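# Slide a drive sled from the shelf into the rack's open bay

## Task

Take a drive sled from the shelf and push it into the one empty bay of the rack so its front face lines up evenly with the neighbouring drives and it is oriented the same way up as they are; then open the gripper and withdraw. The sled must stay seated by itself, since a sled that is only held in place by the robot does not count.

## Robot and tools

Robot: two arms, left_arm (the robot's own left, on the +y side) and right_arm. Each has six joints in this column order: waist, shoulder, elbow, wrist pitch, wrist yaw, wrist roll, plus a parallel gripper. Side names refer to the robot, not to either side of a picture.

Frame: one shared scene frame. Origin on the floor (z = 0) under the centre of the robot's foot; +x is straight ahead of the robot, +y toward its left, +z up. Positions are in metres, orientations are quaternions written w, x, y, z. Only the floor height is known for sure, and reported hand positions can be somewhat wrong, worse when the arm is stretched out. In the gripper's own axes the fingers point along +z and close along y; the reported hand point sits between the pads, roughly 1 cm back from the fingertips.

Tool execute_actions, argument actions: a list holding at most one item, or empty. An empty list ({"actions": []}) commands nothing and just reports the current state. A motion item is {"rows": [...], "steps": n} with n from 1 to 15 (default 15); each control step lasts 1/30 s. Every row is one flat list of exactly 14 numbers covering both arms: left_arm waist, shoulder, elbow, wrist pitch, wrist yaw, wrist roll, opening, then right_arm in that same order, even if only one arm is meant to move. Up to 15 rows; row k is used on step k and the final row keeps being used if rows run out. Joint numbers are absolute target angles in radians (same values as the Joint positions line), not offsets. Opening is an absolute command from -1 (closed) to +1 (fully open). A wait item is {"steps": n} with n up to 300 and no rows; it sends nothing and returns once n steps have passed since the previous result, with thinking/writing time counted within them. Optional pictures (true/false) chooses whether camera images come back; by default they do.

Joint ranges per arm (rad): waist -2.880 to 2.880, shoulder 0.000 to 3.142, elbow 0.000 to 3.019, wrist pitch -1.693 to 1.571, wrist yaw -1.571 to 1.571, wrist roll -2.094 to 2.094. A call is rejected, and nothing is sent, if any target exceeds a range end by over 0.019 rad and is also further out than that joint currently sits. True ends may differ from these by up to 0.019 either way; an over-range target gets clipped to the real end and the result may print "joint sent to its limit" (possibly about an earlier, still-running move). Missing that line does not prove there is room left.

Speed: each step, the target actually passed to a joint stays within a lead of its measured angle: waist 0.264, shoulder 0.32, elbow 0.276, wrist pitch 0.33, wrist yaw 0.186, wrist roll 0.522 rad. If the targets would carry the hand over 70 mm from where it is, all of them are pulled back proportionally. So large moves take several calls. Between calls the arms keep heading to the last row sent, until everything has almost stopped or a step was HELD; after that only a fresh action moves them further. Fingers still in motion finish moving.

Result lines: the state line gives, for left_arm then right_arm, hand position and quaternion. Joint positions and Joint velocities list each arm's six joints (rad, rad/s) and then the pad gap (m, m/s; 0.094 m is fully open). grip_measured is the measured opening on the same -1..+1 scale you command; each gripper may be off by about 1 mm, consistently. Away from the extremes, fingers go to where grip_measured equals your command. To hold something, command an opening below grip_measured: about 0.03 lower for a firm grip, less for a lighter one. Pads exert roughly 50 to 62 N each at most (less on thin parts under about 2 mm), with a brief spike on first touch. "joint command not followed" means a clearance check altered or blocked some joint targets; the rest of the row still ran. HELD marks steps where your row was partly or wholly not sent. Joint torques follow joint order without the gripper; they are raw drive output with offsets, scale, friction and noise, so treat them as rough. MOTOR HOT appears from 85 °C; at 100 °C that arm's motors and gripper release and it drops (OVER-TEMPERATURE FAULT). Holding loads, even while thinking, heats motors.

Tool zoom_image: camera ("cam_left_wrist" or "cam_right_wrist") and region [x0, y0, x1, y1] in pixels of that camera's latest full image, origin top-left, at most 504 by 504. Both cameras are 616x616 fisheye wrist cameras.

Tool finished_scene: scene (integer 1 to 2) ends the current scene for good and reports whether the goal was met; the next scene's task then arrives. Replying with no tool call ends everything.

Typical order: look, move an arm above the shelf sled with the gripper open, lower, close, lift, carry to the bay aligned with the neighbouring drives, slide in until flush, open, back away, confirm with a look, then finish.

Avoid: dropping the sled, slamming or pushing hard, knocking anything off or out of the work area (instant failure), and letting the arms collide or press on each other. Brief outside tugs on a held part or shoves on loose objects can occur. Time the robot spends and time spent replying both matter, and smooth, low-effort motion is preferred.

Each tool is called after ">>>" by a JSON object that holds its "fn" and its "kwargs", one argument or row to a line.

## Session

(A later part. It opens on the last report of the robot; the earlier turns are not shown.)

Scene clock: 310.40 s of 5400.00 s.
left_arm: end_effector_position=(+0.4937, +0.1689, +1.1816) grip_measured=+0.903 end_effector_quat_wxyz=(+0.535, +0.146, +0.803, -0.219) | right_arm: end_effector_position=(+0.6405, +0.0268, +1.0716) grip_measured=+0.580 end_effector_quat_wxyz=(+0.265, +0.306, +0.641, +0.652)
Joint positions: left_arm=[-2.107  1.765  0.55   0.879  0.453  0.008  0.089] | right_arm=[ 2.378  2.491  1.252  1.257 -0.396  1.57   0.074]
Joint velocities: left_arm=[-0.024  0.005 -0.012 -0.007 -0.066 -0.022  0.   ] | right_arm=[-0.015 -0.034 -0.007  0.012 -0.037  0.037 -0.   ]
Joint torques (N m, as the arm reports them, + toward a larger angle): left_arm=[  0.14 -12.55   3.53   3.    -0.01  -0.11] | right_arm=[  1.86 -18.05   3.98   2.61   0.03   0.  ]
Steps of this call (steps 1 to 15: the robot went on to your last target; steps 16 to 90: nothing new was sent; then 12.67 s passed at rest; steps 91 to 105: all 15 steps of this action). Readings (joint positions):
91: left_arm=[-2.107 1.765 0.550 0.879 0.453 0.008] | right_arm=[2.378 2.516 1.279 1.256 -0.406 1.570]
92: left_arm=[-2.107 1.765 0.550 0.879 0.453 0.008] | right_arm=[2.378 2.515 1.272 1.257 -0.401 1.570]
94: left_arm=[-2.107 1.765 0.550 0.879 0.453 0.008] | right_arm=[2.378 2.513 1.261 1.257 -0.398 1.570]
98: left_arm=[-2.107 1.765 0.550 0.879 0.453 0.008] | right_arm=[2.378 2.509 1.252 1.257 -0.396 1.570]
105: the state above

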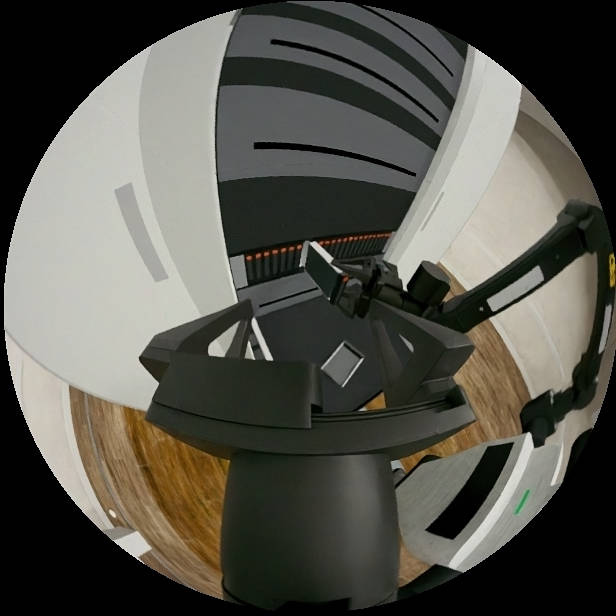

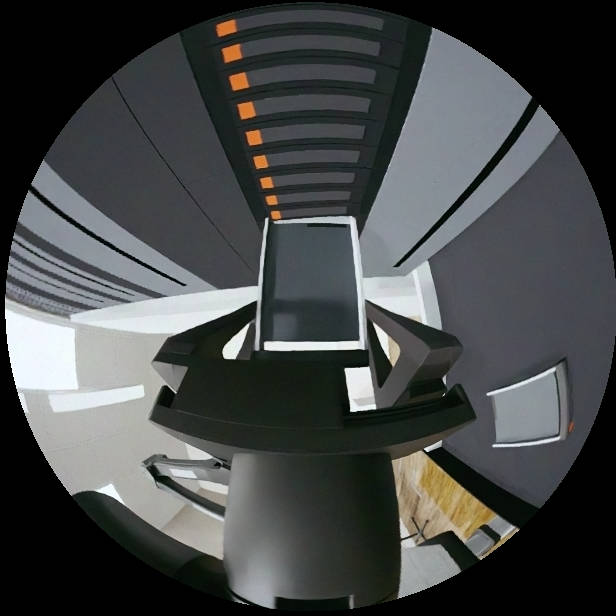

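>>> {"fn": "execute_actions", "kwargs": {
  "actions": [
    {"rows":[[-2.1,1.75,0.55,0.9,0.45,0,0.9,2.375,2.512,1.27,1.257,-0.393,1.575,0.535],[-2.1,1.75,0.55,0.9,0.45,0,0.9,2.375,2.512,1.28,1.257,-0.393,1.575,0.535],[-2.1,1.75,0.55,0.9,0.45,0,0.9,2.375,2.512,1.29,1.257,-0.393,1.575,0.535],[-2.1,1.75,0.55,0.9,0.45,0,0.9,2.375,2.512,1.30,1.257,-0.393,1.575,0.535]],"steps":15}
  ]
}}

>>> {"fn": "zoom_image", "kwargs": {
  "camera": "cam_right_wrist",
  "region": [230,130,400,300]
}}

>>> {"fn": "zoom_image", "kwargs": {
  "camera": "cam_left_wrist",
  "region": [280,220,380,310]
}}

Scene clock: 320.70 s of 5400.00 s.
left_arm: end_effector_position=(+0.4937, +0.1689, +1.1816) grip_measured=+0.903 end_effector_quat_wxyz=(+0.535, +0.146, +0.803, -0.219) | right_arm: end_effector_position=(+0.6429, +0.0278, +1.0690) grip_measured=+0.580 end_effector_quat_wxyz=(+0.266, +0.306, +0.640, +0.653)
Joint positions: left_arm=[-2.107  1.765  0.55   0.879  0.453  0.008  0.089] | right_arm=[ 2.378  2.501  1.265  1.257 -0.395  1.57   0.074]
Joint velocities: left_arm=[-0.015 -0.005  0.012  0.002 -0.037  0.037  0.   ] | right_arm=[-0.005 -0.005 -0.012  0.012 -0.051 -0.051  0.   ]
Joint torques (N m, as the arm reports them, + toward a larger angle): left_arm=[  0.05 -12.64   3.53   2.97  -0.02  -0.11] | right_arm=[  1.51 -17.22   7.01   1.81   0.03   0.  ]
Steps of this call (steps 1 to 15: the robot went on to your last target; steps 16 to 90: nothing new was sent; then 6.80 s passed at rest; steps 91 to 105: all 15 steps of this action). Readings (joint positions):
91: left_arm=[-2.107 1.765 0.550 0.879 0.453 0.008] | right_arm=[2.378 2.489 1.252 1.257 -0.396 1.570]
92: left_arm=[-2.107 1.765 0.550 0.879 0.453 0.008] | right_arm=[2.378 2.490 1.252 1.257 -0.395 1.570]
94: left_arm=[-2.107 1.765 0.550 0.879 0.453 0.008] | right_arm=[2.378 2.493 1.254 1.257 -0.395 1.570]
98: left_arm=[-2.107 1.765 0.550 0.879 0.453 0.008] | right_arm=[2.378 2.500 1.263 1.257 -0.395 1.570]
105: the state above

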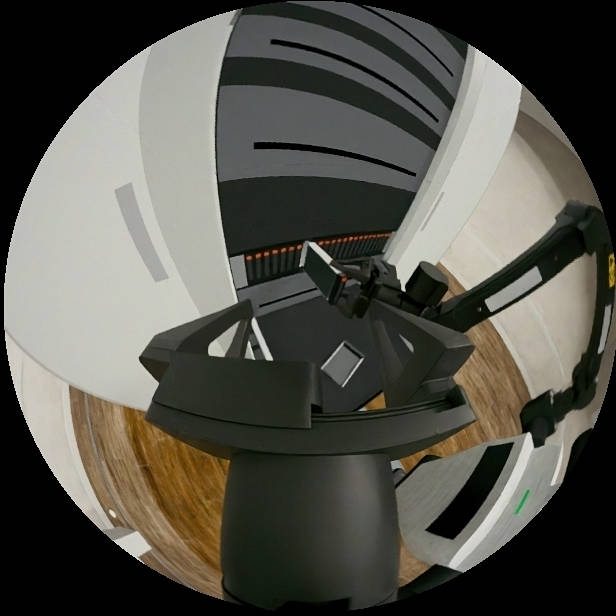

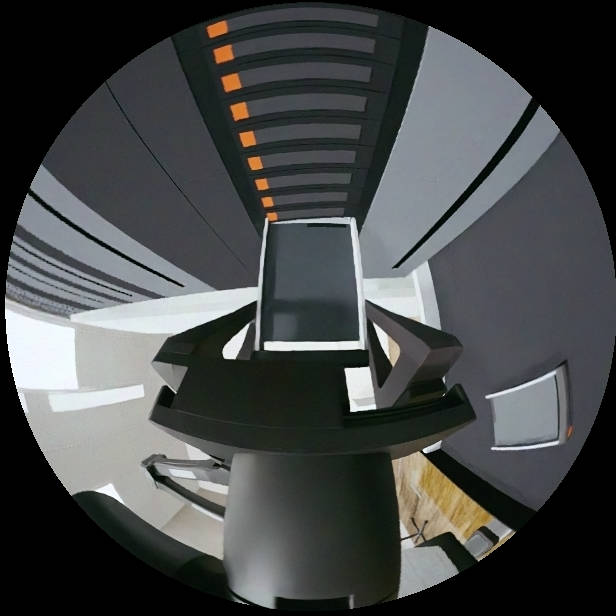

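Region (230, 130, 400, 300) of cam_right_wrist's 616x616 image, scaled by 2.965, with more detail than that image has.

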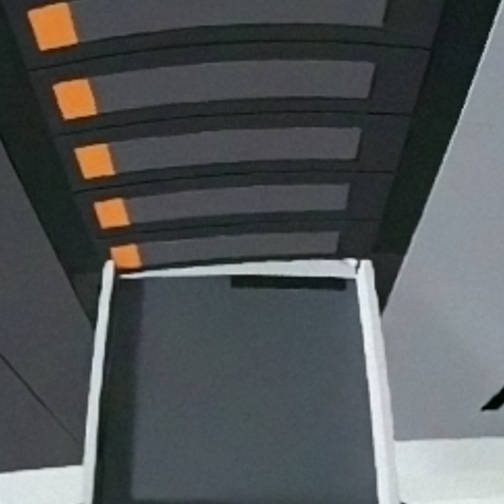

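Region (280, 220, 380, 310) of cam_left_wrist's 616x616 image, scaled by 5.040, with more detail than that image has; it fills the top 454 rows of this view, and the rest is white.

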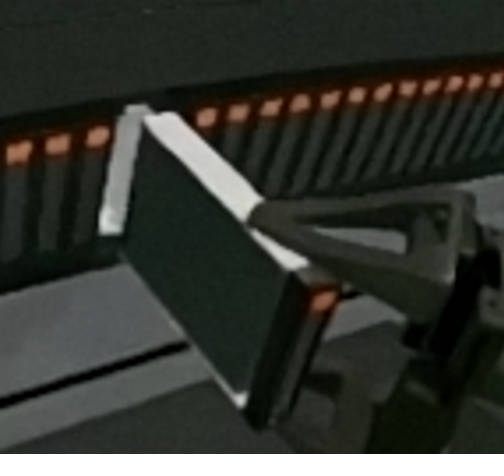

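>>> {"fn": "execute_actions", "kwargs": {
  "actions": [
    {"rows":[[-2.1,1.75,0.55,0.9,0.45,0,0.9,2.37,2.515,1.31,1.257,-0.395,1.575,0.535],[-2.1,1.75,0.55,0.9,0.45,0,0.9,2.366,2.518,1.318,1.255,-0.396,1.575,0.535],[-2.1,1.75,0.55,0.9,0.45,0,0.9,2.363,2.52,1.326,1.252,-0.397,1.575,0.535],[-2.1,1.75,0.55,0.9,0.45,0,0.9,2.36,2.523,1.334,1.248,-0.398,1.575,0.535],[-2.1,1.75,0.55,0.9,0.45,0,0.9,2.358,2.525,1.34,1.244,-0.399,1.575,0.535]],"steps":15}
  ]
}}

>>> {"fn": "zoom_image", "kwargs": {
  "camera": "cam_right_wrist",
  "region": [230,130,400,300]
}}

>>> {"fn": "zoom_image", "kwargs": {
  "camera": "cam_left_wrist",
  "region": [280,220,380,310]
}}

Scene clock: 330.60 s of 5400.00 s.
left_arm: end_effector_position=(+0.4937, +0.1689, +1.1816) grip_measured=+0.903 end_effector_quat_wxyz=(+0.535, +0.146, +0.803, -0.219) | right_arm: end_effector_position=(+0.6451, +0.0300, +1.0664) grip_measured=+0.580 end_effector_quat_wxyz=(+0.264, +0.301, +0.641, +0.655)
Joint positions: left_arm=[-2.107  1.765  0.55   0.879  0.453  0.008  0.089] | right_arm=[ 2.377  2.513  1.281  1.257 -0.407  1.569  0.074]
Joint velocities: left_arm=[-0.005 -0.005 -0.012  0.002 -0.022 -0.081 -0.001] | right_arm=[ 0.005 -0.005 -0.007  0.012  0.037  0.007 -0.   ]
Joint torques (N m, as the arm reports them, + toward a larger angle): left_arm=[  0.1  -12.55   3.5    2.99  -0.02  -0.1 ] | right_arm=[  0.17 -17.13   9.04   1.29   0.25   0.  ]
Steps of this call (steps 1 to 15: the robot went on to your last target; steps 16 to 90: nothing new was sent; then 6.40 s passed at rest; steps 91 to 105: all 15 steps of this action). Readings (joint positions):
91: left_arm=[-2.107 1.765 0.550 0.879 0.453 0.008] | right_arm=[2.378 2.501 1.265 1.257 -0.395 1.570]
92: left_arm=[-2.107 1.765 0.550 0.879 0.453 0.008] | right_arm=[2.378 2.502 1.268 1.257 -0.395 1.570]
94: left_arm=[-2.107 1.765 0.550 0.879 0.453 0.008] | right_arm=[2.378 2.505 1.273 1.257 -0.399 1.570]
98: left_arm=[-2.107 1.765 0.550 0.879 0.453 0.008] | right_arm=[2.377 2.512 1.281 1.257 -0.406 1.570]
105: the state above

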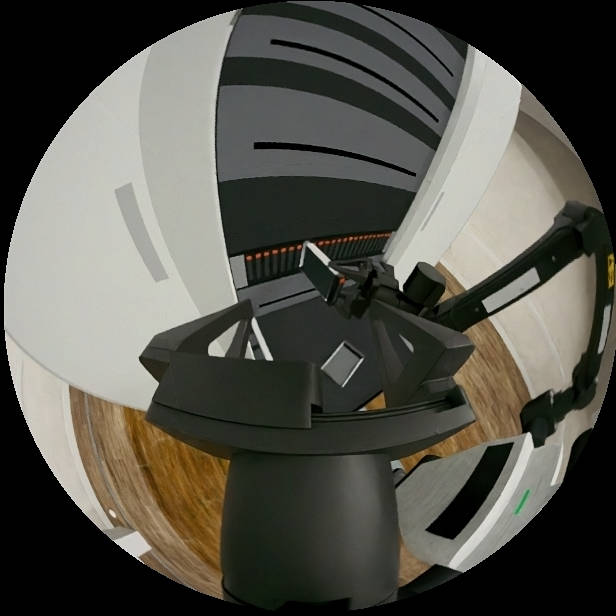

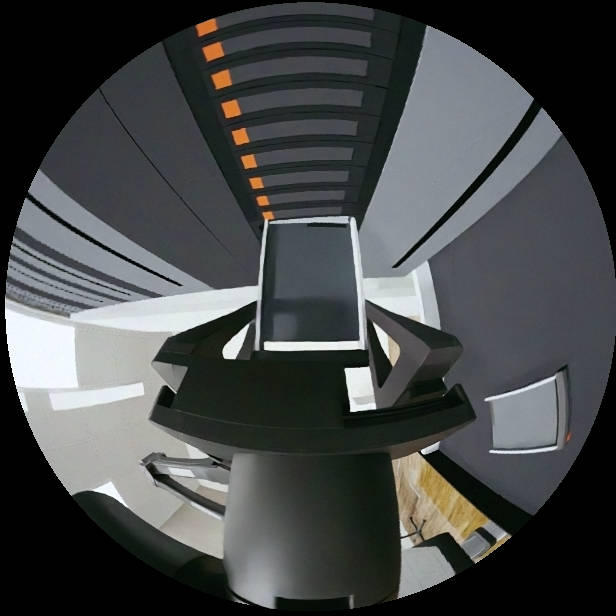

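Region (230, 130, 400, 300) of cam_right_wrist's 616x616 image, scaled by 2.965, with more detail than that image has.

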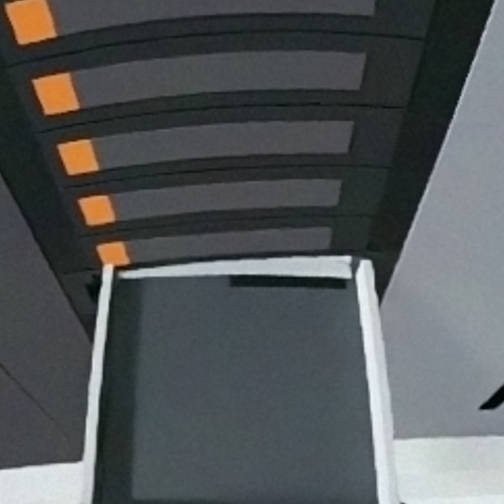

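Region (280, 220, 380, 310) of cam_left_wrist's 616x616 image, scaled by 5.040, with more detail than that image has; it fills the top 454 rows of this view, and the rest is white.

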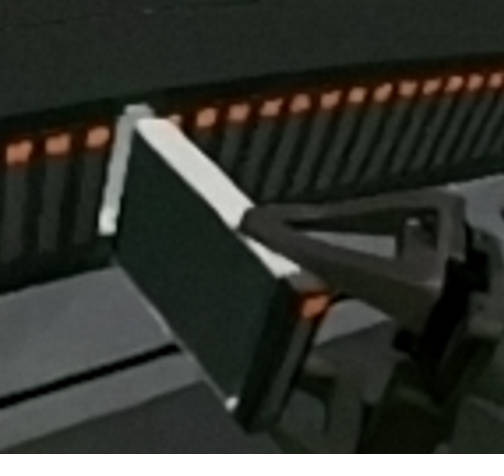

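>>> {"fn": "execute_actions", "kwargs": {
  "actions": [
    {"rows":[[-2.1,1.75,0.55,0.9,0.45,0,0.9,2.377,2.513,1.25,1.257,-0.395,1.57,0.535],[-2.1,1.75,0.55,0.9,0.45,0,0.9,2.377,2.513,1.25,1.257,-0.395,1.57,0.535],[-2.1,1.75,0.55,0.9,0.45,0,0.9,2.377,2.513,1.25,1.257,-0.395,1.57,0.535],[-2.1,1.75,0.55,0.9,0.45,0,0.9,2.377,2.513,1.25,1.257,-0.395,1.55,0.535],[-2.1,1.75,0.55,0.9,0.45,0,0.9,2.377,2.513,1.25,1.257,-0.395,1.53,0.535],[-2.1,1.75,0.55,0.9,0.45,0,0.9,2.377,2.513,1.25,1.257,-0.395,1.505,0.535]],"steps":15}
  ]
}}

>>> {"fn": "zoom_image", "kwargs": {
  "camera": "cam_right_wrist",
  "region": [230,130,400,300]
}}

>>> {"fn": "zoom_image", "kwargs": {
  "camera": "cam_left_wrist",
  "region": [280,220,380,310]
}}

Scene clock: 357.20 s of 5400.00 s.
left_arm: end_effector_position=(+0.4937, +0.1689, +1.1816) grip_measured=+0.903 end_effector_quat_wxyz=(+0.535, +0.146, +0.803, -0.219) | right_arm: end_effector_position=(+0.6365, +0.0258, +1.0578) grip_measured=+0.580 end_effector_quat_wxyz=(+0.276, +0.295, +0.653, +0.641)
Joint positions: left_arm=[-2.107  1.765  0.55   0.879  0.453  0.008  0.089] | right_arm=[ 2.377  2.512  1.254  1.257 -0.397  1.521  0.074]
Joint velocities: left_arm=[-0.005 -0.005 -0.002 -0.032 -0.022  0.007 -0.001] | right_arm=[-0.015  0.005 -0.002 -0.007 -0.007 -0.081 -0.   ]
Joint torques (N m, as the arm reports them, + toward a larger angle): left_arm=[  0.19 -12.63   3.52   3.01  -0.02  -0.11] | right_arm=[  0.98 -17.83   3.66   1.75   0.01  -0.21]
Steps of this call (steps 1 to 15: the robot went on to your last target; steps 16 to 90: nothing new was sent; then 23.10 s passed at rest; steps 91 to 105: all 15 steps of this action). Readings (joint positions):
91: left_arm=[-2.107 1.765 0.550 0.879 0.453 0.008] | right_arm=[2.377 2.513 1.276 1.257 -0.406 1.569]
92: left_arm=[-2.107 1.765 0.550 0.879 0.453 0.008] | right_arm=[2.377 2.512 1.271 1.257 -0.401 1.569]
94: left_arm=[-2.107 1.765 0.550 0.879 0.453 0.008] | right_arm=[2.377 2.512 1.261 1.257 -0.397 1.567]
98: left_arm=[-2.107 1.765 0.550 0.879 0.453 0.008] | right_arm=[2.377 2.512 1.254 1.257 -0.397 1.540]
105: the state above

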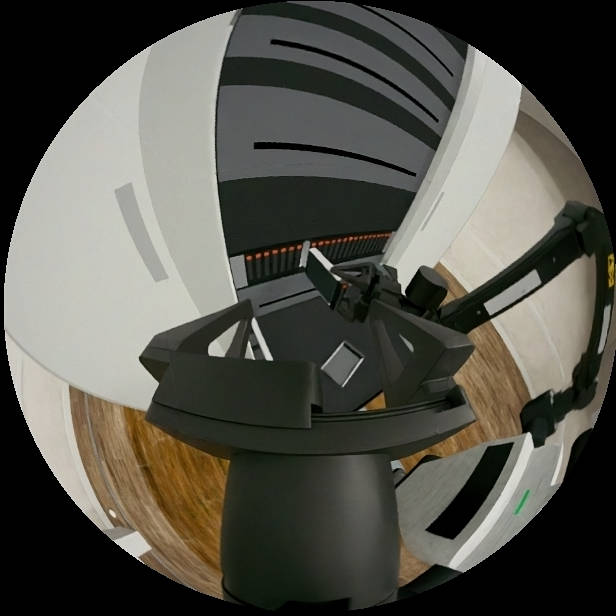

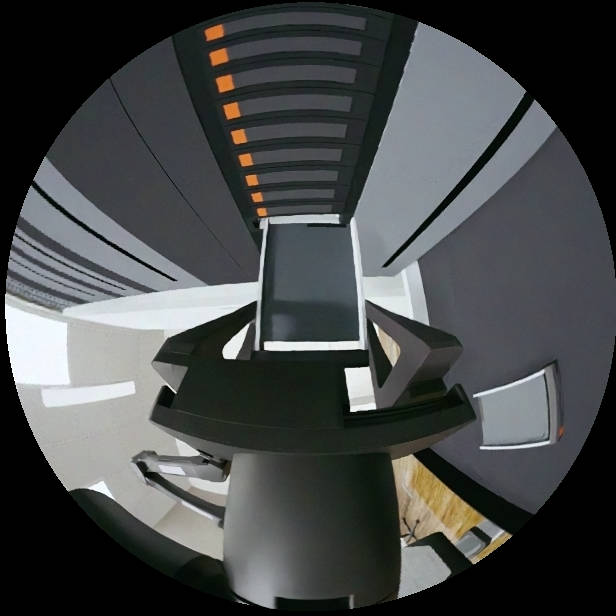

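Region (230, 130, 400, 300) of cam_right_wrist's 616x616 image, scaled by 2.965, with more detail than that image has.

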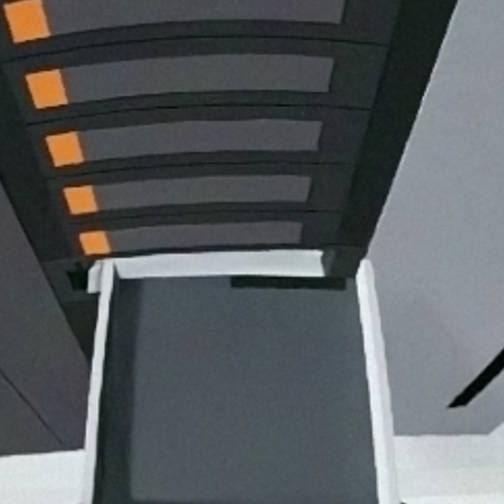

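Region (280, 220, 380, 310) of cam_left_wrist's 616x616 image, scaled by 5.040, with more detail than that image has; it fills the top 454 rows of this view, and the rest is white.

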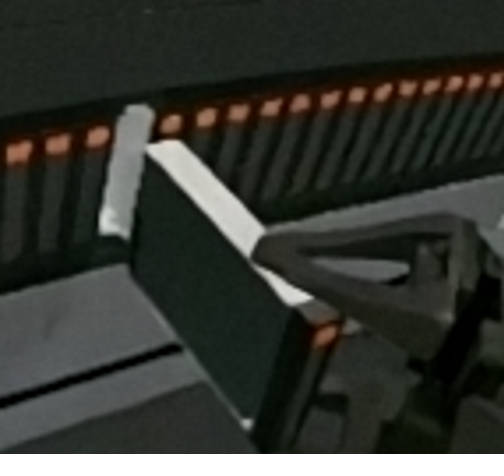

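>>> {"fn": "execute_actions", "kwargs": {
  "actions": [
    {"rows":[[-2.1,1.75,0.55,0.9,0.45,0,0.9,2.385,2.50,1.25,1.255,-0.393,1.515,0.535],[-2.1,1.75,0.55,0.9,0.45,0,0.9,2.388,2.49,1.25,1.25,-0.393,1.515,0.535],[-2.1,1.75,0.55,0.9,0.45,0,0.9,2.39,2.478,1.25,1.243,-0.393,1.515,0.535]],"steps":15}
  ]
}}

>>> {"fn": "zoom_image", "kwargs": {
  "camera": "cam_right_wrist",
  "region": [230,130,400,300]
}}

>>> {"fn": "zoom_image", "kwargs": {
  "camera": "cam_left_wrist",
  "region": [280,220,380,310]
}}

Scene clock: 366.17 s of 5400.00 s.
left_arm: end_effector_position=(+0.4937, +0.1689, +1.1816) grip_measured=+0.903 end_effector_quat_wxyz=(+0.535, +0.146, +0.803, -0.219) | right_arm: end_effector_position=(+0.6410, +0.0274, +1.0702) grip_measured=+0.580 end_effector_quat_wxyz=(+0.280, +0.291, +0.651, +0.642)
Joint positions: left_arm=[-2.107  1.765  0.55   0.879  0.453  0.008  0.089] | right_arm=[ 2.378  2.49   1.254  1.246 -0.396  1.516  0.074]
Joint velocities: left_arm=[ 0.005 -0.005 -0.007 -0.007 -0.037 -0.007  0.001] | right_arm=[-0.024 -0.005  0.012  0.037 -0.022  0.007 -0.   ]
Joint torques (N m, as the arm reports them, + toward a larger angle): left_arm=[  0.13 -12.61   3.52   2.99  -0.02  -0.11] | right_arm=[  2.84 -18.14   3.91   1.71   0.04  -0.09]
Steps of this call (steps 1 to 15: the robot went on to your last target; steps 16 to 90: nothing new was sent; then 5.47 s passed at rest; steps 91 to 105: all 15 steps of this action). Readings (joint positions):
91: left_arm=[-2.107 1.765 0.550 0.879 0.453 0.008] | right_arm=[2.377 2.512 1.254 1.257 -0.396 1.516]
92: left_arm=[-2.107 1.765 0.550 0.879 0.453 0.008] | right_arm=[2.377 2.511 1.254 1.256 -0.396 1.516]
94: left_arm=[-2.107 1.765 0.550 0.879 0.453 0.008] | right_arm=[2.377 2.508 1.254 1.249 -0.396 1.516]
98: left_arm=[-2.107 1.765 0.550 0.879 0.453 0.008] | right_arm=[2.378 2.498 1.254 1.246 -0.396 1.516]
105: the state above

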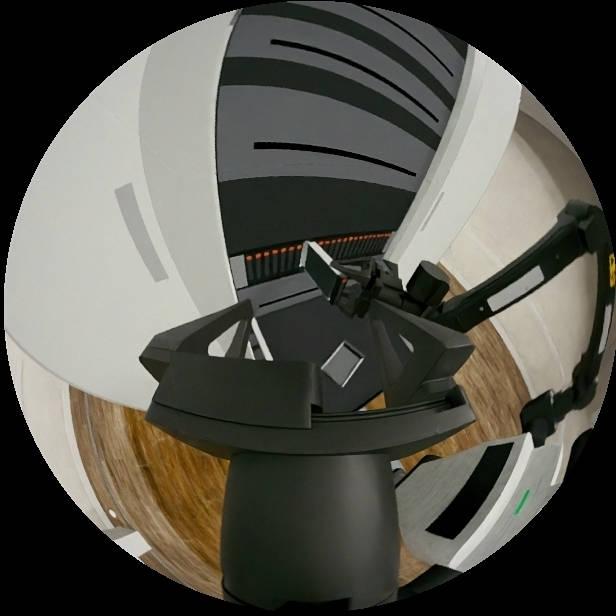

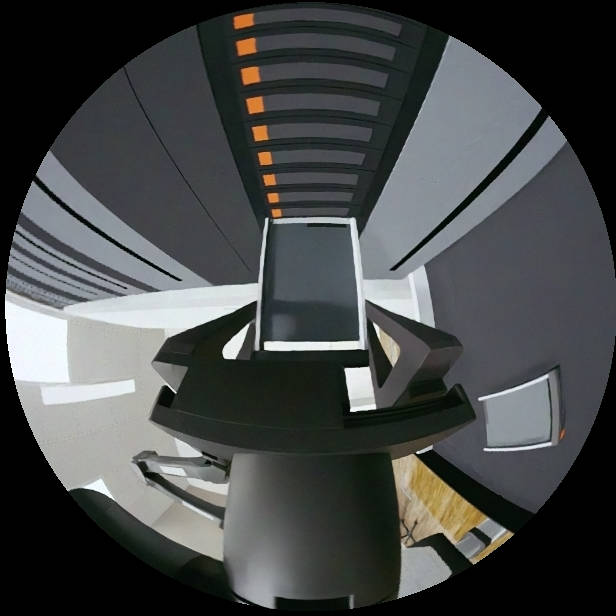

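Region (230, 130, 400, 300) of cam_right_wrist's 616x616 image, scaled by 2.965, with more detail than that image has.

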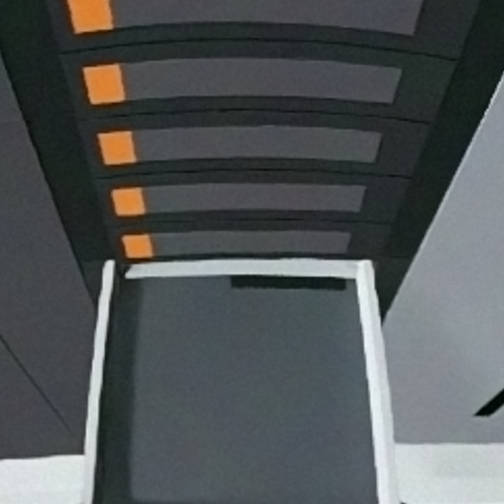

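Region (280, 220, 380, 310) of cam_left_wrist's 616x616 image, scaled by 5.040, with more detail than that image has; it fills the top 454 rows of this view, and the rest is white.

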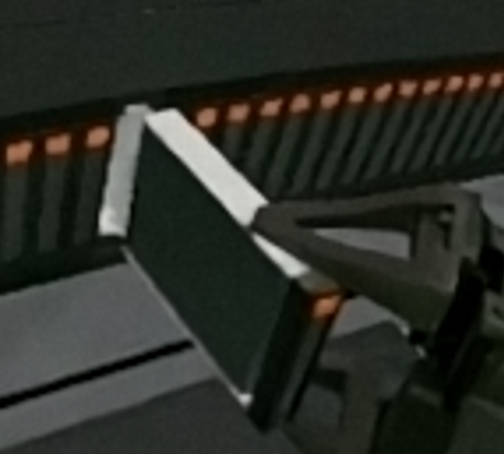

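>>> {"fn": "execute_actions", "kwargs": {
  "actions": [
    {"rows":[[-2.1,1.75,0.55,0.9,0.45,0,0.9,2.378,2.495,1.285,1.246,-0.396,1.515,0.535],[-2.1,1.75,0.55,0.9,0.45,0,0.9,2.378,2.497,1.293,1.244,-0.396,1.515,0.535],[-2.1,1.75,0.55,0.9,0.45,0,0.9,2.378,2.50,1.30,1.24,-0.396,1.515,0.535],[-2.1,1.75,0.55,0.9,0.45,0,0.9,2.376,2.503,1.308,1.234,-0.397,1.515,0.535],[-2.1,1.75,0.55,0.9,0.45,0,0.9,2.374,2.506,1.316,1.228,-0.398,1.515,0.535],[-2.1,1.75,0.55,0.9,0.45,0,0.9,2.372,2.51,1.325,1.222,-0.399,1.515,0.535]],"steps":15}
  ]
}}

>>> {"fn": "zoom_image", "kwargs": {
  "camera": "cam_right_wrist",
  "region": [230,130,400,300]
}}

>>> {"fn": "zoom_image", "kwargs": {
  "camera": "cam_left_wrist",
  "region": [280,220,380,310]
}}

Scene clock: 375.30 s of 5400.00 s.
left_arm: end_effector_position=(+0.4937, +0.1689, +1.1816) grip_measured=+0.903 end_effector_quat_wxyz=(+0.535, +0.146, +0.803, -0.219) | right_arm: end_effector_position=(+0.6456, +0.0304, +1.0680) grip_measured=+0.580 end_effector_quat_wxyz=(+0.278, +0.289, +0.653, +0.643)
Joint positions: left_arm=[-2.107  1.765  0.55   0.879  0.453  0.008  0.089] | right_arm=[ 2.378  2.499  1.274  1.231 -0.403  1.515  0.074]
Joint velocities: left_arm=[-0.015 -0.015  0.012 -0.007 -0.066 -0.051  0.   ] | right_arm=[-0.005 -0.005  0.017 -0.007  0.022 -0.037 -0.001]
Joint torques (N m, as the arm reports them, + toward a larger angle): left_arm=[  0.12 -12.61   3.52   2.98  -0.02  -0.1 ] | right_arm=[  1.28 -17.31   8.38   1.43   0.12  -0.08]
Steps of this call (steps 1 to 15: the robot went on to your last target; steps 16 to 90: nothing new was sent; then 5.63 s passed at rest; steps 91 to 105: all 15 steps of this action). Readings (joint positions):
91: left_arm=[-2.107 1.765 0.550 0.879 0.453 0.008] | right_arm=[2.378 2.490 1.254 1.246 -0.396 1.516]
92: left_arm=[-2.107 1.765 0.550 0.879 0.453 0.008] | right_arm=[2.378 2.490 1.254 1.246 -0.396 1.516]
94: left_arm=[-2.107 1.765 0.550 0.879 0.453 0.008] | right_arm=[2.378 2.491 1.257 1.243 -0.396 1.516]
98: left_arm=[-2.107 1.765 0.550 0.879 0.453 0.008] | right_arm=[2.378 2.496 1.271 1.232 -0.401 1.515]
105: the state above

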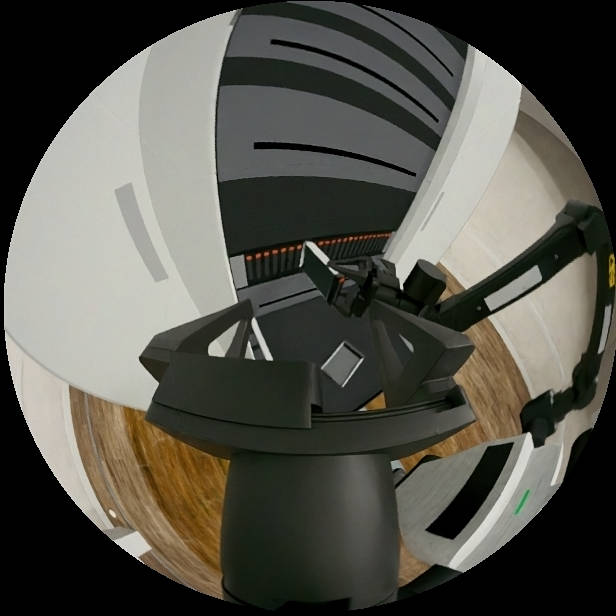

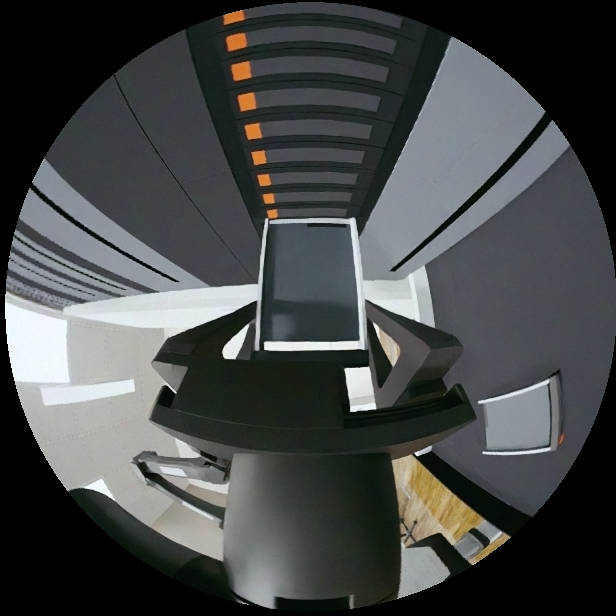

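Region (230, 130, 400, 300) of cam_right_wrist's 616x616 image, scaled by 2.965, with more detail than that image has.

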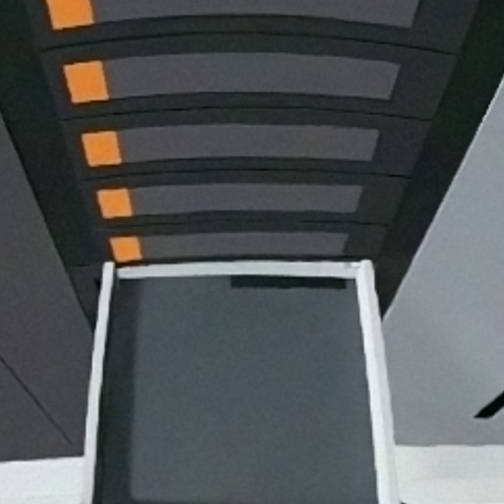

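Region (280, 220, 380, 310) of cam_left_wrist's 616x616 image, scaled by 5.040, with more detail than that image has; it fills the top 454 rows of this view, and the rest is white.

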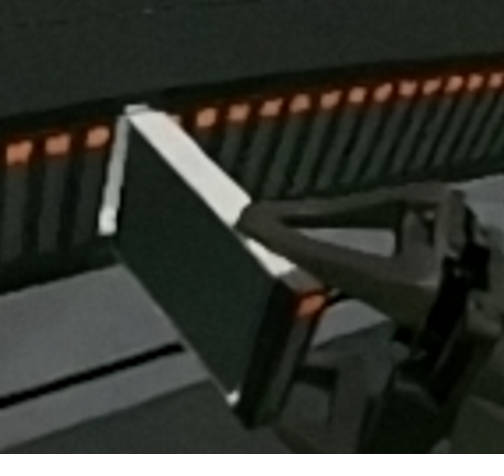

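>>> {"fn": "execute_actions", "kwargs": {
  "actions": [
    {"rows":[[-2.1,1.75,0.55,0.9,0.45,0,0.9,2.372,2.51,1.335,1.225,-0.385,1.515,0.535],[-2.1,1.75,0.55,0.9,0.45,0,0.9,2.372,2.51,1.345,1.222,-0.38,1.515,0.535],[-2.1,1.75,0.55,0.9,0.45,0,0.9,2.372,2.512,1.355,1.219,-0.38,1.515,0.535],[-2.1,1.75,0.55,0.9,0.45,0,0.9,2.372,2.514,1.365,1.216,-0.38,1.515,0.535],[-2.1,1.75,0.55,0.9,0.45,0,0.9,2.372,2.516,1.375,1.212,-0.38,1.515,0.535]],"steps":15}
  ]
}}

>>> {"fn": "zoom_image", "kwargs": {
  "camera": "cam_right_wrist",
  "region": [230,130,400,300]
}}

>>> {"fn": "zoom_image", "kwargs": {
  "camera": "cam_left_wrist",
  "region": [280,220,380,310]
}}

Scene clock: 391.13 s of 5400.00 s.
left_arm: end_effector_position=(+0.4937, +0.1689, +1.1816) grip_measured=+0.903 end_effector_quat_wxyz=(+0.535, +0.146, +0.803, -0.219) | right_arm: end_effector_position=(+0.6604, +0.0361, +1.0684) grip_measured=+0.580 end_effector_quat_wxyz=(+0.287, +0.288, +0.650, +0.642)
Joint positions: left_arm=[-2.107  1.765  0.55   0.879  0.453  0.008  0.089] | right_arm=[ 2.383  2.515  1.325  1.207 -0.386  1.508  0.074]
Joint velocities: left_arm=[-0.005 -0.005 -0.017 -0.007 -0.007  0.037  0.   ] | right_arm=[ 0.005 -0.005  0.012 -0.046 -0.007  0.037 -0.001]
Joint torques (N m, as the arm reports them, + toward a larger angle): left_arm=[  0.14 -12.72   3.52   2.97  -0.01  -0.11] | right_arm=[  0.56 -18.79   8.49   2.03   0.18  -0.07]
Steps of this call (steps 1 to 15: the robot went on to your last target; steps 16 to 90: nothing new was sent; then 12.33 s passed at rest; steps 91 to 105: all 15 steps of this action). Readings (joint positions):
91: left_arm=[-2.107 1.765 0.550 0.879 0.453 0.008] | right_arm=[2.378 2.499 1.275 1.231 -0.401 1.514]
92: left_arm=[-2.107 1.765 0.550 0.879 0.453 0.008] | right_arm=[2.379 2.499 1.276 1.231 -0.400 1.514]
94: left_arm=[-2.107 1.765 0.550 0.879 0.453 0.008] | right_arm=[2.380 2.502 1.281 1.231 -0.399 1.511]
98: left_arm=[-2.107 1.765 0.550 0.879 0.453 0.008] | right_arm=[2.380 2.508 1.291 1.227 -0.399 1.503]
105: the state above

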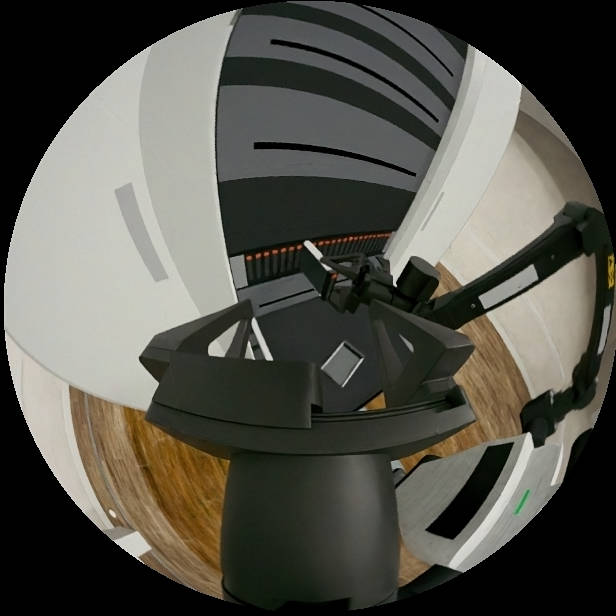

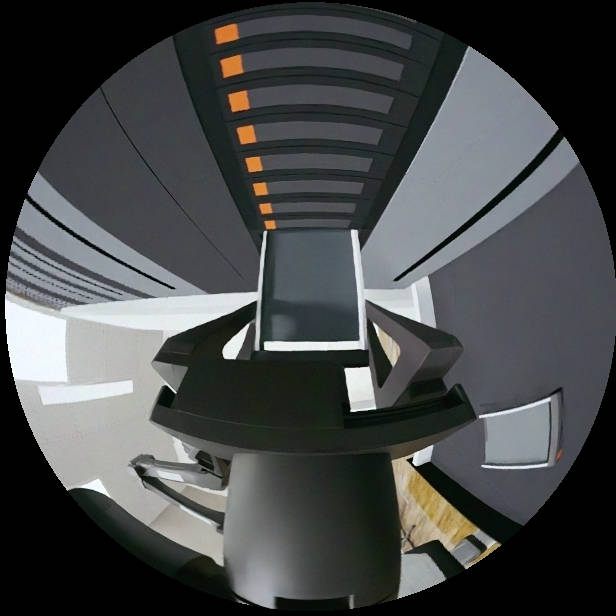

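Region (230, 130, 400, 300) of cam_right_wrist's 616x616 image, scaled by 2.965, with more detail than that image has.

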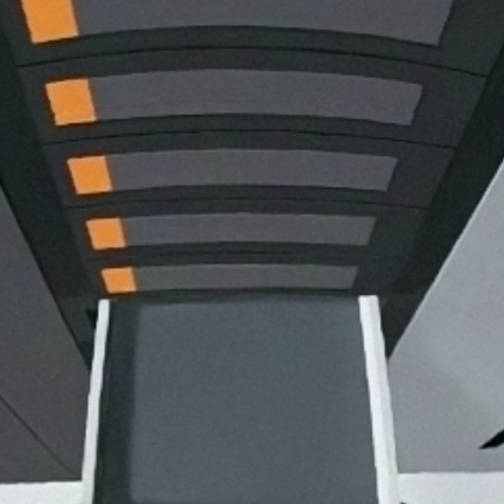

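Region (280, 220, 380, 310) of cam_left_wrist's 616x616 image, scaled by 5.040, with more detail than that image has; it fills the top 454 rows of this view, and the rest is white.

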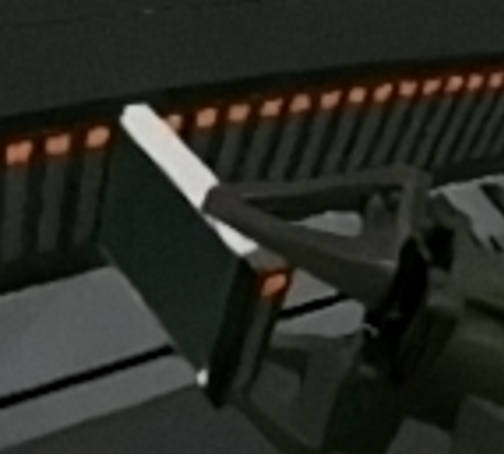

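>>> {"fn": "execute_actions", "kwargs": {
  "actions": [
    {"rows":[[-2.1,1.75,0.55,0.9,0.45,0,0.9,2.37,2.52,1.385,1.205,-0.385,1.51,0.535],[-2.1,1.75,0.55,0.9,0.45,0,0.9,2.368,2.524,1.40,1.196,-0.387,1.51,0.535],[-2.1,1.75,0.55,0.9,0.45,0,0.9,2.366,2.528,1.41,1.19,-0.389,1.51,0.535],[-2.1,1.75,0.55,0.9,0.45,0,0.9,2.364,2.532,1.423,1.182,-0.391,1.51,0.535],[-2.1,1.75,0.55,0.9,0.45,0,0.9,2.361,2.536,1.436,1.174,-0.394,1.51,0.535],[-2.1,1.75,0.55,0.9,0.45,0,0.9,2.358,2.54,1.449,1.166,-0.397,1.51,0.535],[-2.1,1.75,0.55,0.9,0.45,0,0.9,2.355,2.544,1.462,1.158,-0.40,1.51,0.535],[-2.1,1.75,0.55,0.9,0.45,0,0.9,2.352,2.548,1.475,1.15,-0.403,1.51,0.535]],"steps":15}
  ]
}}

>>> {"fn": "zoom_image", "kwargs": {
  "camera": "cam_left_wrist",
  "region": [280,220,380,310]
}}

Scene clock: 401.90 s of 5400.00 s.
left_arm: end_effector_position=(+0.4937, +0.1689, +1.1816) grip_measured=+0.903 end_effector_quat_wxyz=(+0.535, +0.146, +0.803, -0.219) | right_arm: end_effector_position=(+0.6905, +0.0364, +1.0684) grip_measured=+0.580 end_effector_quat_wxyz=(+0.287, +0.287, +0.647, +0.646)
Joint positions: left_arm=[-2.107  1.765  0.55   0.879  0.453  0.008  0.089] | right_arm=[ 2.366  2.546  1.424  1.149 -0.406  1.515  0.074]
Joint velocities: left_arm=[-0.005  0.005 -0.012  0.027 -0.037 -0.051  0.001] | right_arm=[-0.005  0.005 -0.007  0.007  0.022 -0.022 -0.   ]
Joint torques (N m, as the arm reports them, + toward a larger angle): left_arm=[  0.14 -12.73   3.53   2.99  -0.02  -0.1 ] | right_arm=[  0.76 -19.16   9.41   1.9    0.    -0.15]
Steps of this call (steps 1 to 15: the robot went on to your last target; steps 16 to 90: nothing new was sent; then 7.27 s passed at rest; steps 91 to 105: all 15 steps of this action). Readings (joint positions):
91: left_arm=[-2.107 1.765 0.550 0.879 0.453 0.008] | right_arm=[2.383 2.516 1.327 1.206 -0.386 1.511]
92: left_arm=[-2.107 1.765 0.550 0.879 0.453 0.008] | right_arm=[2.383 2.517 1.331 1.203 -0.386 1.511]
94: left_arm=[-2.107 1.765 0.550 0.879 0.453 0.008] | right_arm=[2.381 2.522 1.347 1.193 -0.386 1.511]
98: left_arm=[-2.107 1.765 0.550 0.879 0.453 0.008] | right_arm=[2.370 2.538 1.397 1.166 -0.401 1.514]
105: the state above

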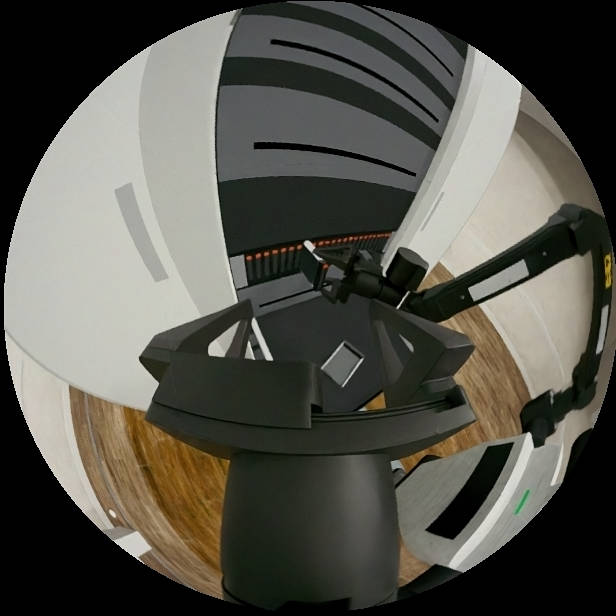

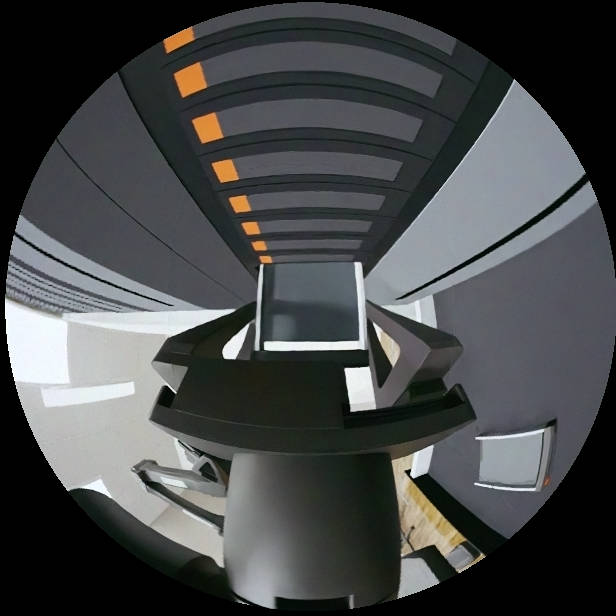

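Region (280, 220, 380, 310) of cam_left_wrist's 616x616 image, scaled by 5.040, with more detail than that image has; it fills the top 454 rows of this view, and the rest is white.

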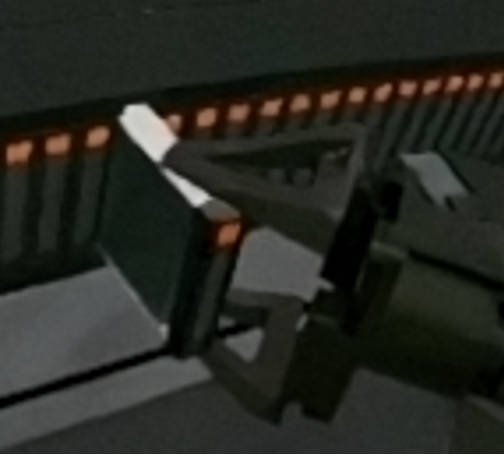

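>>> {"fn": "execute_actions", "kwargs": {
  "actions": [
    {"rows":[[-2.1,1.75,0.55,0.9,0.45,0,0.9,2.35,2.552,1.485,1.142,-0.408,1.512,0.535],[-2.1,1.75,0.55,0.9,0.45,0,0.9,2.348,2.556,1.497,1.134,-0.41,1.512,0.535],[-2.1,1.75,0.55,0.9,0.45,0,0.9,2.346,2.56,1.509,1.126,-0.412,1.512,0.535],[-2.1,1.75,0.55,0.9,0.45,0,0.9,2.346,2.56,1.509,1.126,-0.412,1.512,0.535],[-2.1,1.75,0.55,0.9,0.45,0,0.9,2.346,2.56,1.509,1.126,-0.412,1.512,0.535],[-2.1,1.75,0.55,0.9,0.45,0,0.9,2.346,2.56,1.509,1.126,-0.412,1.512,0.535],[-2.1,1.75,0.55,0.9,0.45,0,0.9,2.346,2.56,1.509,1.126,-0.412,1.512,0.535],[-2.1,1.75,0.55,0.9,0.45,0,0.9,2.346,2.56,1.509,1.126,-0.412,1.512,0.535],[-2.1,1.75,0.55,0.9,0.45,0,0.9,2.346,2.56,1.48,1.126,-0.412,1.512,0.95]],"steps":15}
  ]
}}

>>> {"fn": "execute_actions", "kwargs": {
  "actions": [
    {"rows":[[-2.1,1.75,0.55,0.9,0.45,0,0.9,2.35,2.555,1.44,1.15,-0.408,1.512,0.95],[-2.1,1.75,0.55,0.9,0.45,0,0.9,2.355,2.545,1.40,1.18,-0.40,1.512,0.95],[-2.1,1.75,0.55,0.9,0.45,0,0.9,2.362,2.53,1.36,1.21,-0.395,1.512,0.95],[-2.1,1.75,0.55,0.9,0.45,0,0.9,2.37,2.515,1.31,1.24,-0.39,1.512,0.95],[-2.1,1.75,0.55,0.9,0.45,0,0.9,2.38,2.495,1.26,1.265,-0.385,1.512,0.95],[-2.1,1.75,0.55,0.9,0.45,0,0.9,2.385,2.48,1.22,1.29,-0.38,1.512,0.95]],"steps":15}
  ]
}}

Scene clock: 420.37 s of 5400.00 s.
left_arm: end_effector_position=(+0.4937, +0.1689, +1.1816) grip_measured=+0.903 end_effector_quat_wxyz=(+0.535, +0.146, +0.803, -0.219) | right_arm: end_effector_position=(+0.6997, +0.0346, +1.0685) grip_measured=+0.948 end_effector_quat_wxyz=(+0.286, +0.287, +0.647, +0.646)
Joint positions: left_arm=[-2.107  1.765  0.55   0.879  0.453  0.008  0.089] | right_arm=[ 2.358  2.554  1.452  1.129 -0.414  1.516  0.092]
Joint velocities: left_arm=[-0.015 -0.005  0.027 -0.012  0.007  0.007 -0.001] | right_arm=[-0.015 -0.015  0.012  0.022 -0.007  0.007 -0.001]
Joint torques (N m, as the arm reports them, + toward a larger angle): left_arm=[  0.   -12.73   3.49   3.01  -0.02  -0.11] | right_arm=[  0.12 -19.64   7.54   1.69  -0.01  -0.12]
Steps of this call (steps 1 to 15: the robot went on to your last target; steps 16 to 90: nothing new was sent; then 14.97 s passed at rest; steps 91 to 105: all 15 steps of this action). Readings (joint positions):
91: left_arm=[-2.107 1.765 0.550 0.879 0.453 0.008] | right_arm=[2.366 2.547 1.425 1.148 -0.406 1.515]
92: left_arm=[-2.107 1.765 0.550 0.879 0.453 0.008] | right_arm=[2.365 2.547 1.427 1.145 -0.407 1.515]
94: left_arm=[-2.107 1.765 0.550 0.879 0.453 0.008] | right_arm=[2.363 2.550 1.440 1.136 -0.410 1.516]
98: left_arm=[-2.107 1.765 0.550 0.879 0.453 0.008] | right_arm=[2.360 2.554 1.452 1.130 -0.414 1.516]
105: the state above

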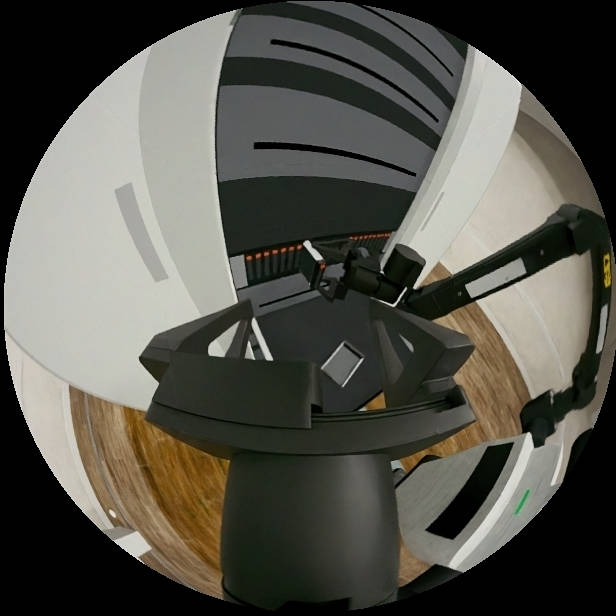

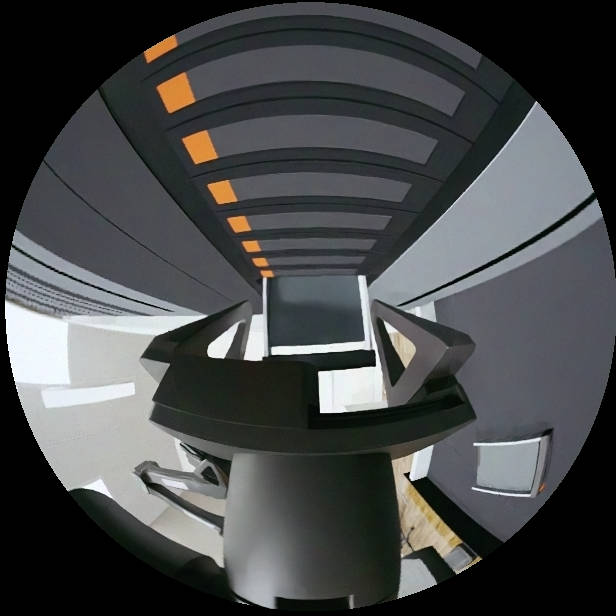

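Scene clock: 420.87 s of 5400.00 s.
left_arm: end_effector_position=(+0.4937, +0.1689, +1.1816) grip_measured=+0.903 end_effector_quat_wxyz=(+0.535, +0.146, +0.803, -0.219) | right_arm: end_effector_position=(+0.6306, +0.0231, +1.0687) grip_measured=+0.948 end_effector_quat_wxyz=(+0.283, +0.295, +0.650, +0.641)
Joint positions: left_arm=[-2.107  1.765  0.55   0.879  0.453  0.008  0.089] | right_arm=[ 2.38   2.484  1.218  1.275 -0.383  1.516  0.092]
Joint velocities: left_arm=[-0.015 -0.005  0.002  0.002  0.037  0.007  0.   ] | right_arm=[ 0.015 -0.024  0.002  0.022  0.051  0.007  0.   ]
Joint torques (N m, as the arm reports them, + toward a larger angle): left_arm=[  0.09 -12.64   3.53   2.98  -0.02  -0.11] | right_arm=[  2.19 -17.74   4.05   2.46   0.06  -0.13]
Steps of this call (steps 1 to 15: all 15 steps of this action). Readings (joint positions):
1: left_arm=[-2.107 1.765 0.550 0.879 0.453 0.008] | right_arm=[2.358 2.554 1.452 1.131 -0.412 1.516]
2: left_arm=[-2.107 1.765 0.550 0.879 0.453 0.008] | right_arm=[2.358 2.554 1.447 1.139 -0.407 1.516]
4: left_arm=[-2.107 1.765 0.550 0.879 0.453 0.008] | right_arm=[2.358 2.539 1.398 1.177 -0.396 1.516]
8: left_arm=[-2.107 1.765 0.550 0.879 0.453 0.008] | right_arm=[2.364 2.489 1.238 1.261 -0.384 1.516]
15: the state above

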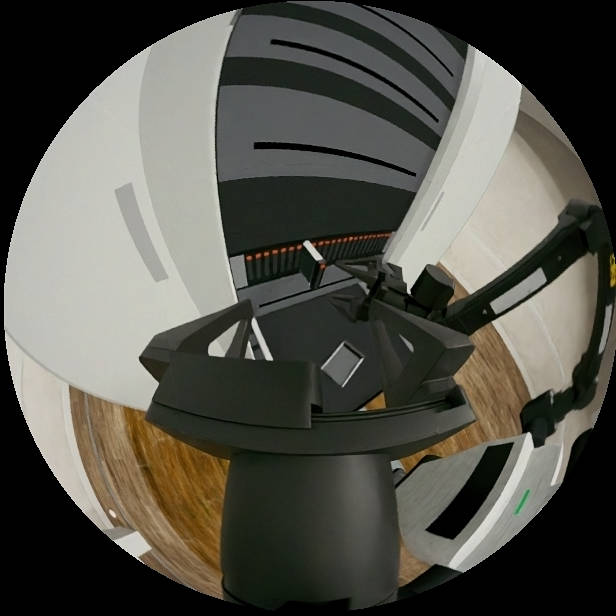

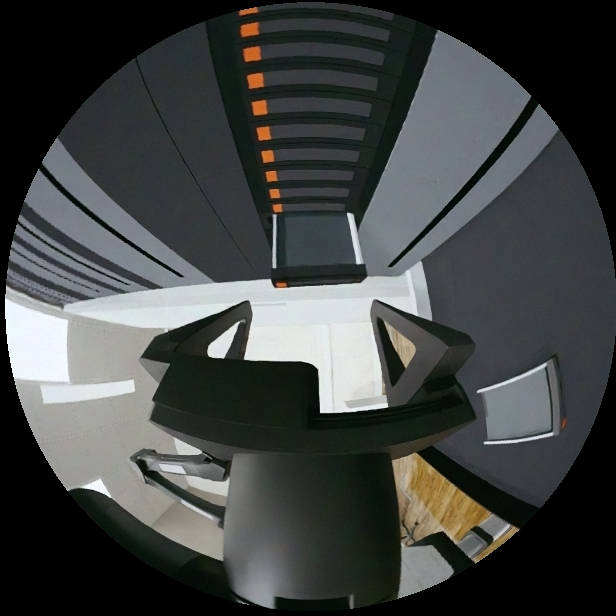

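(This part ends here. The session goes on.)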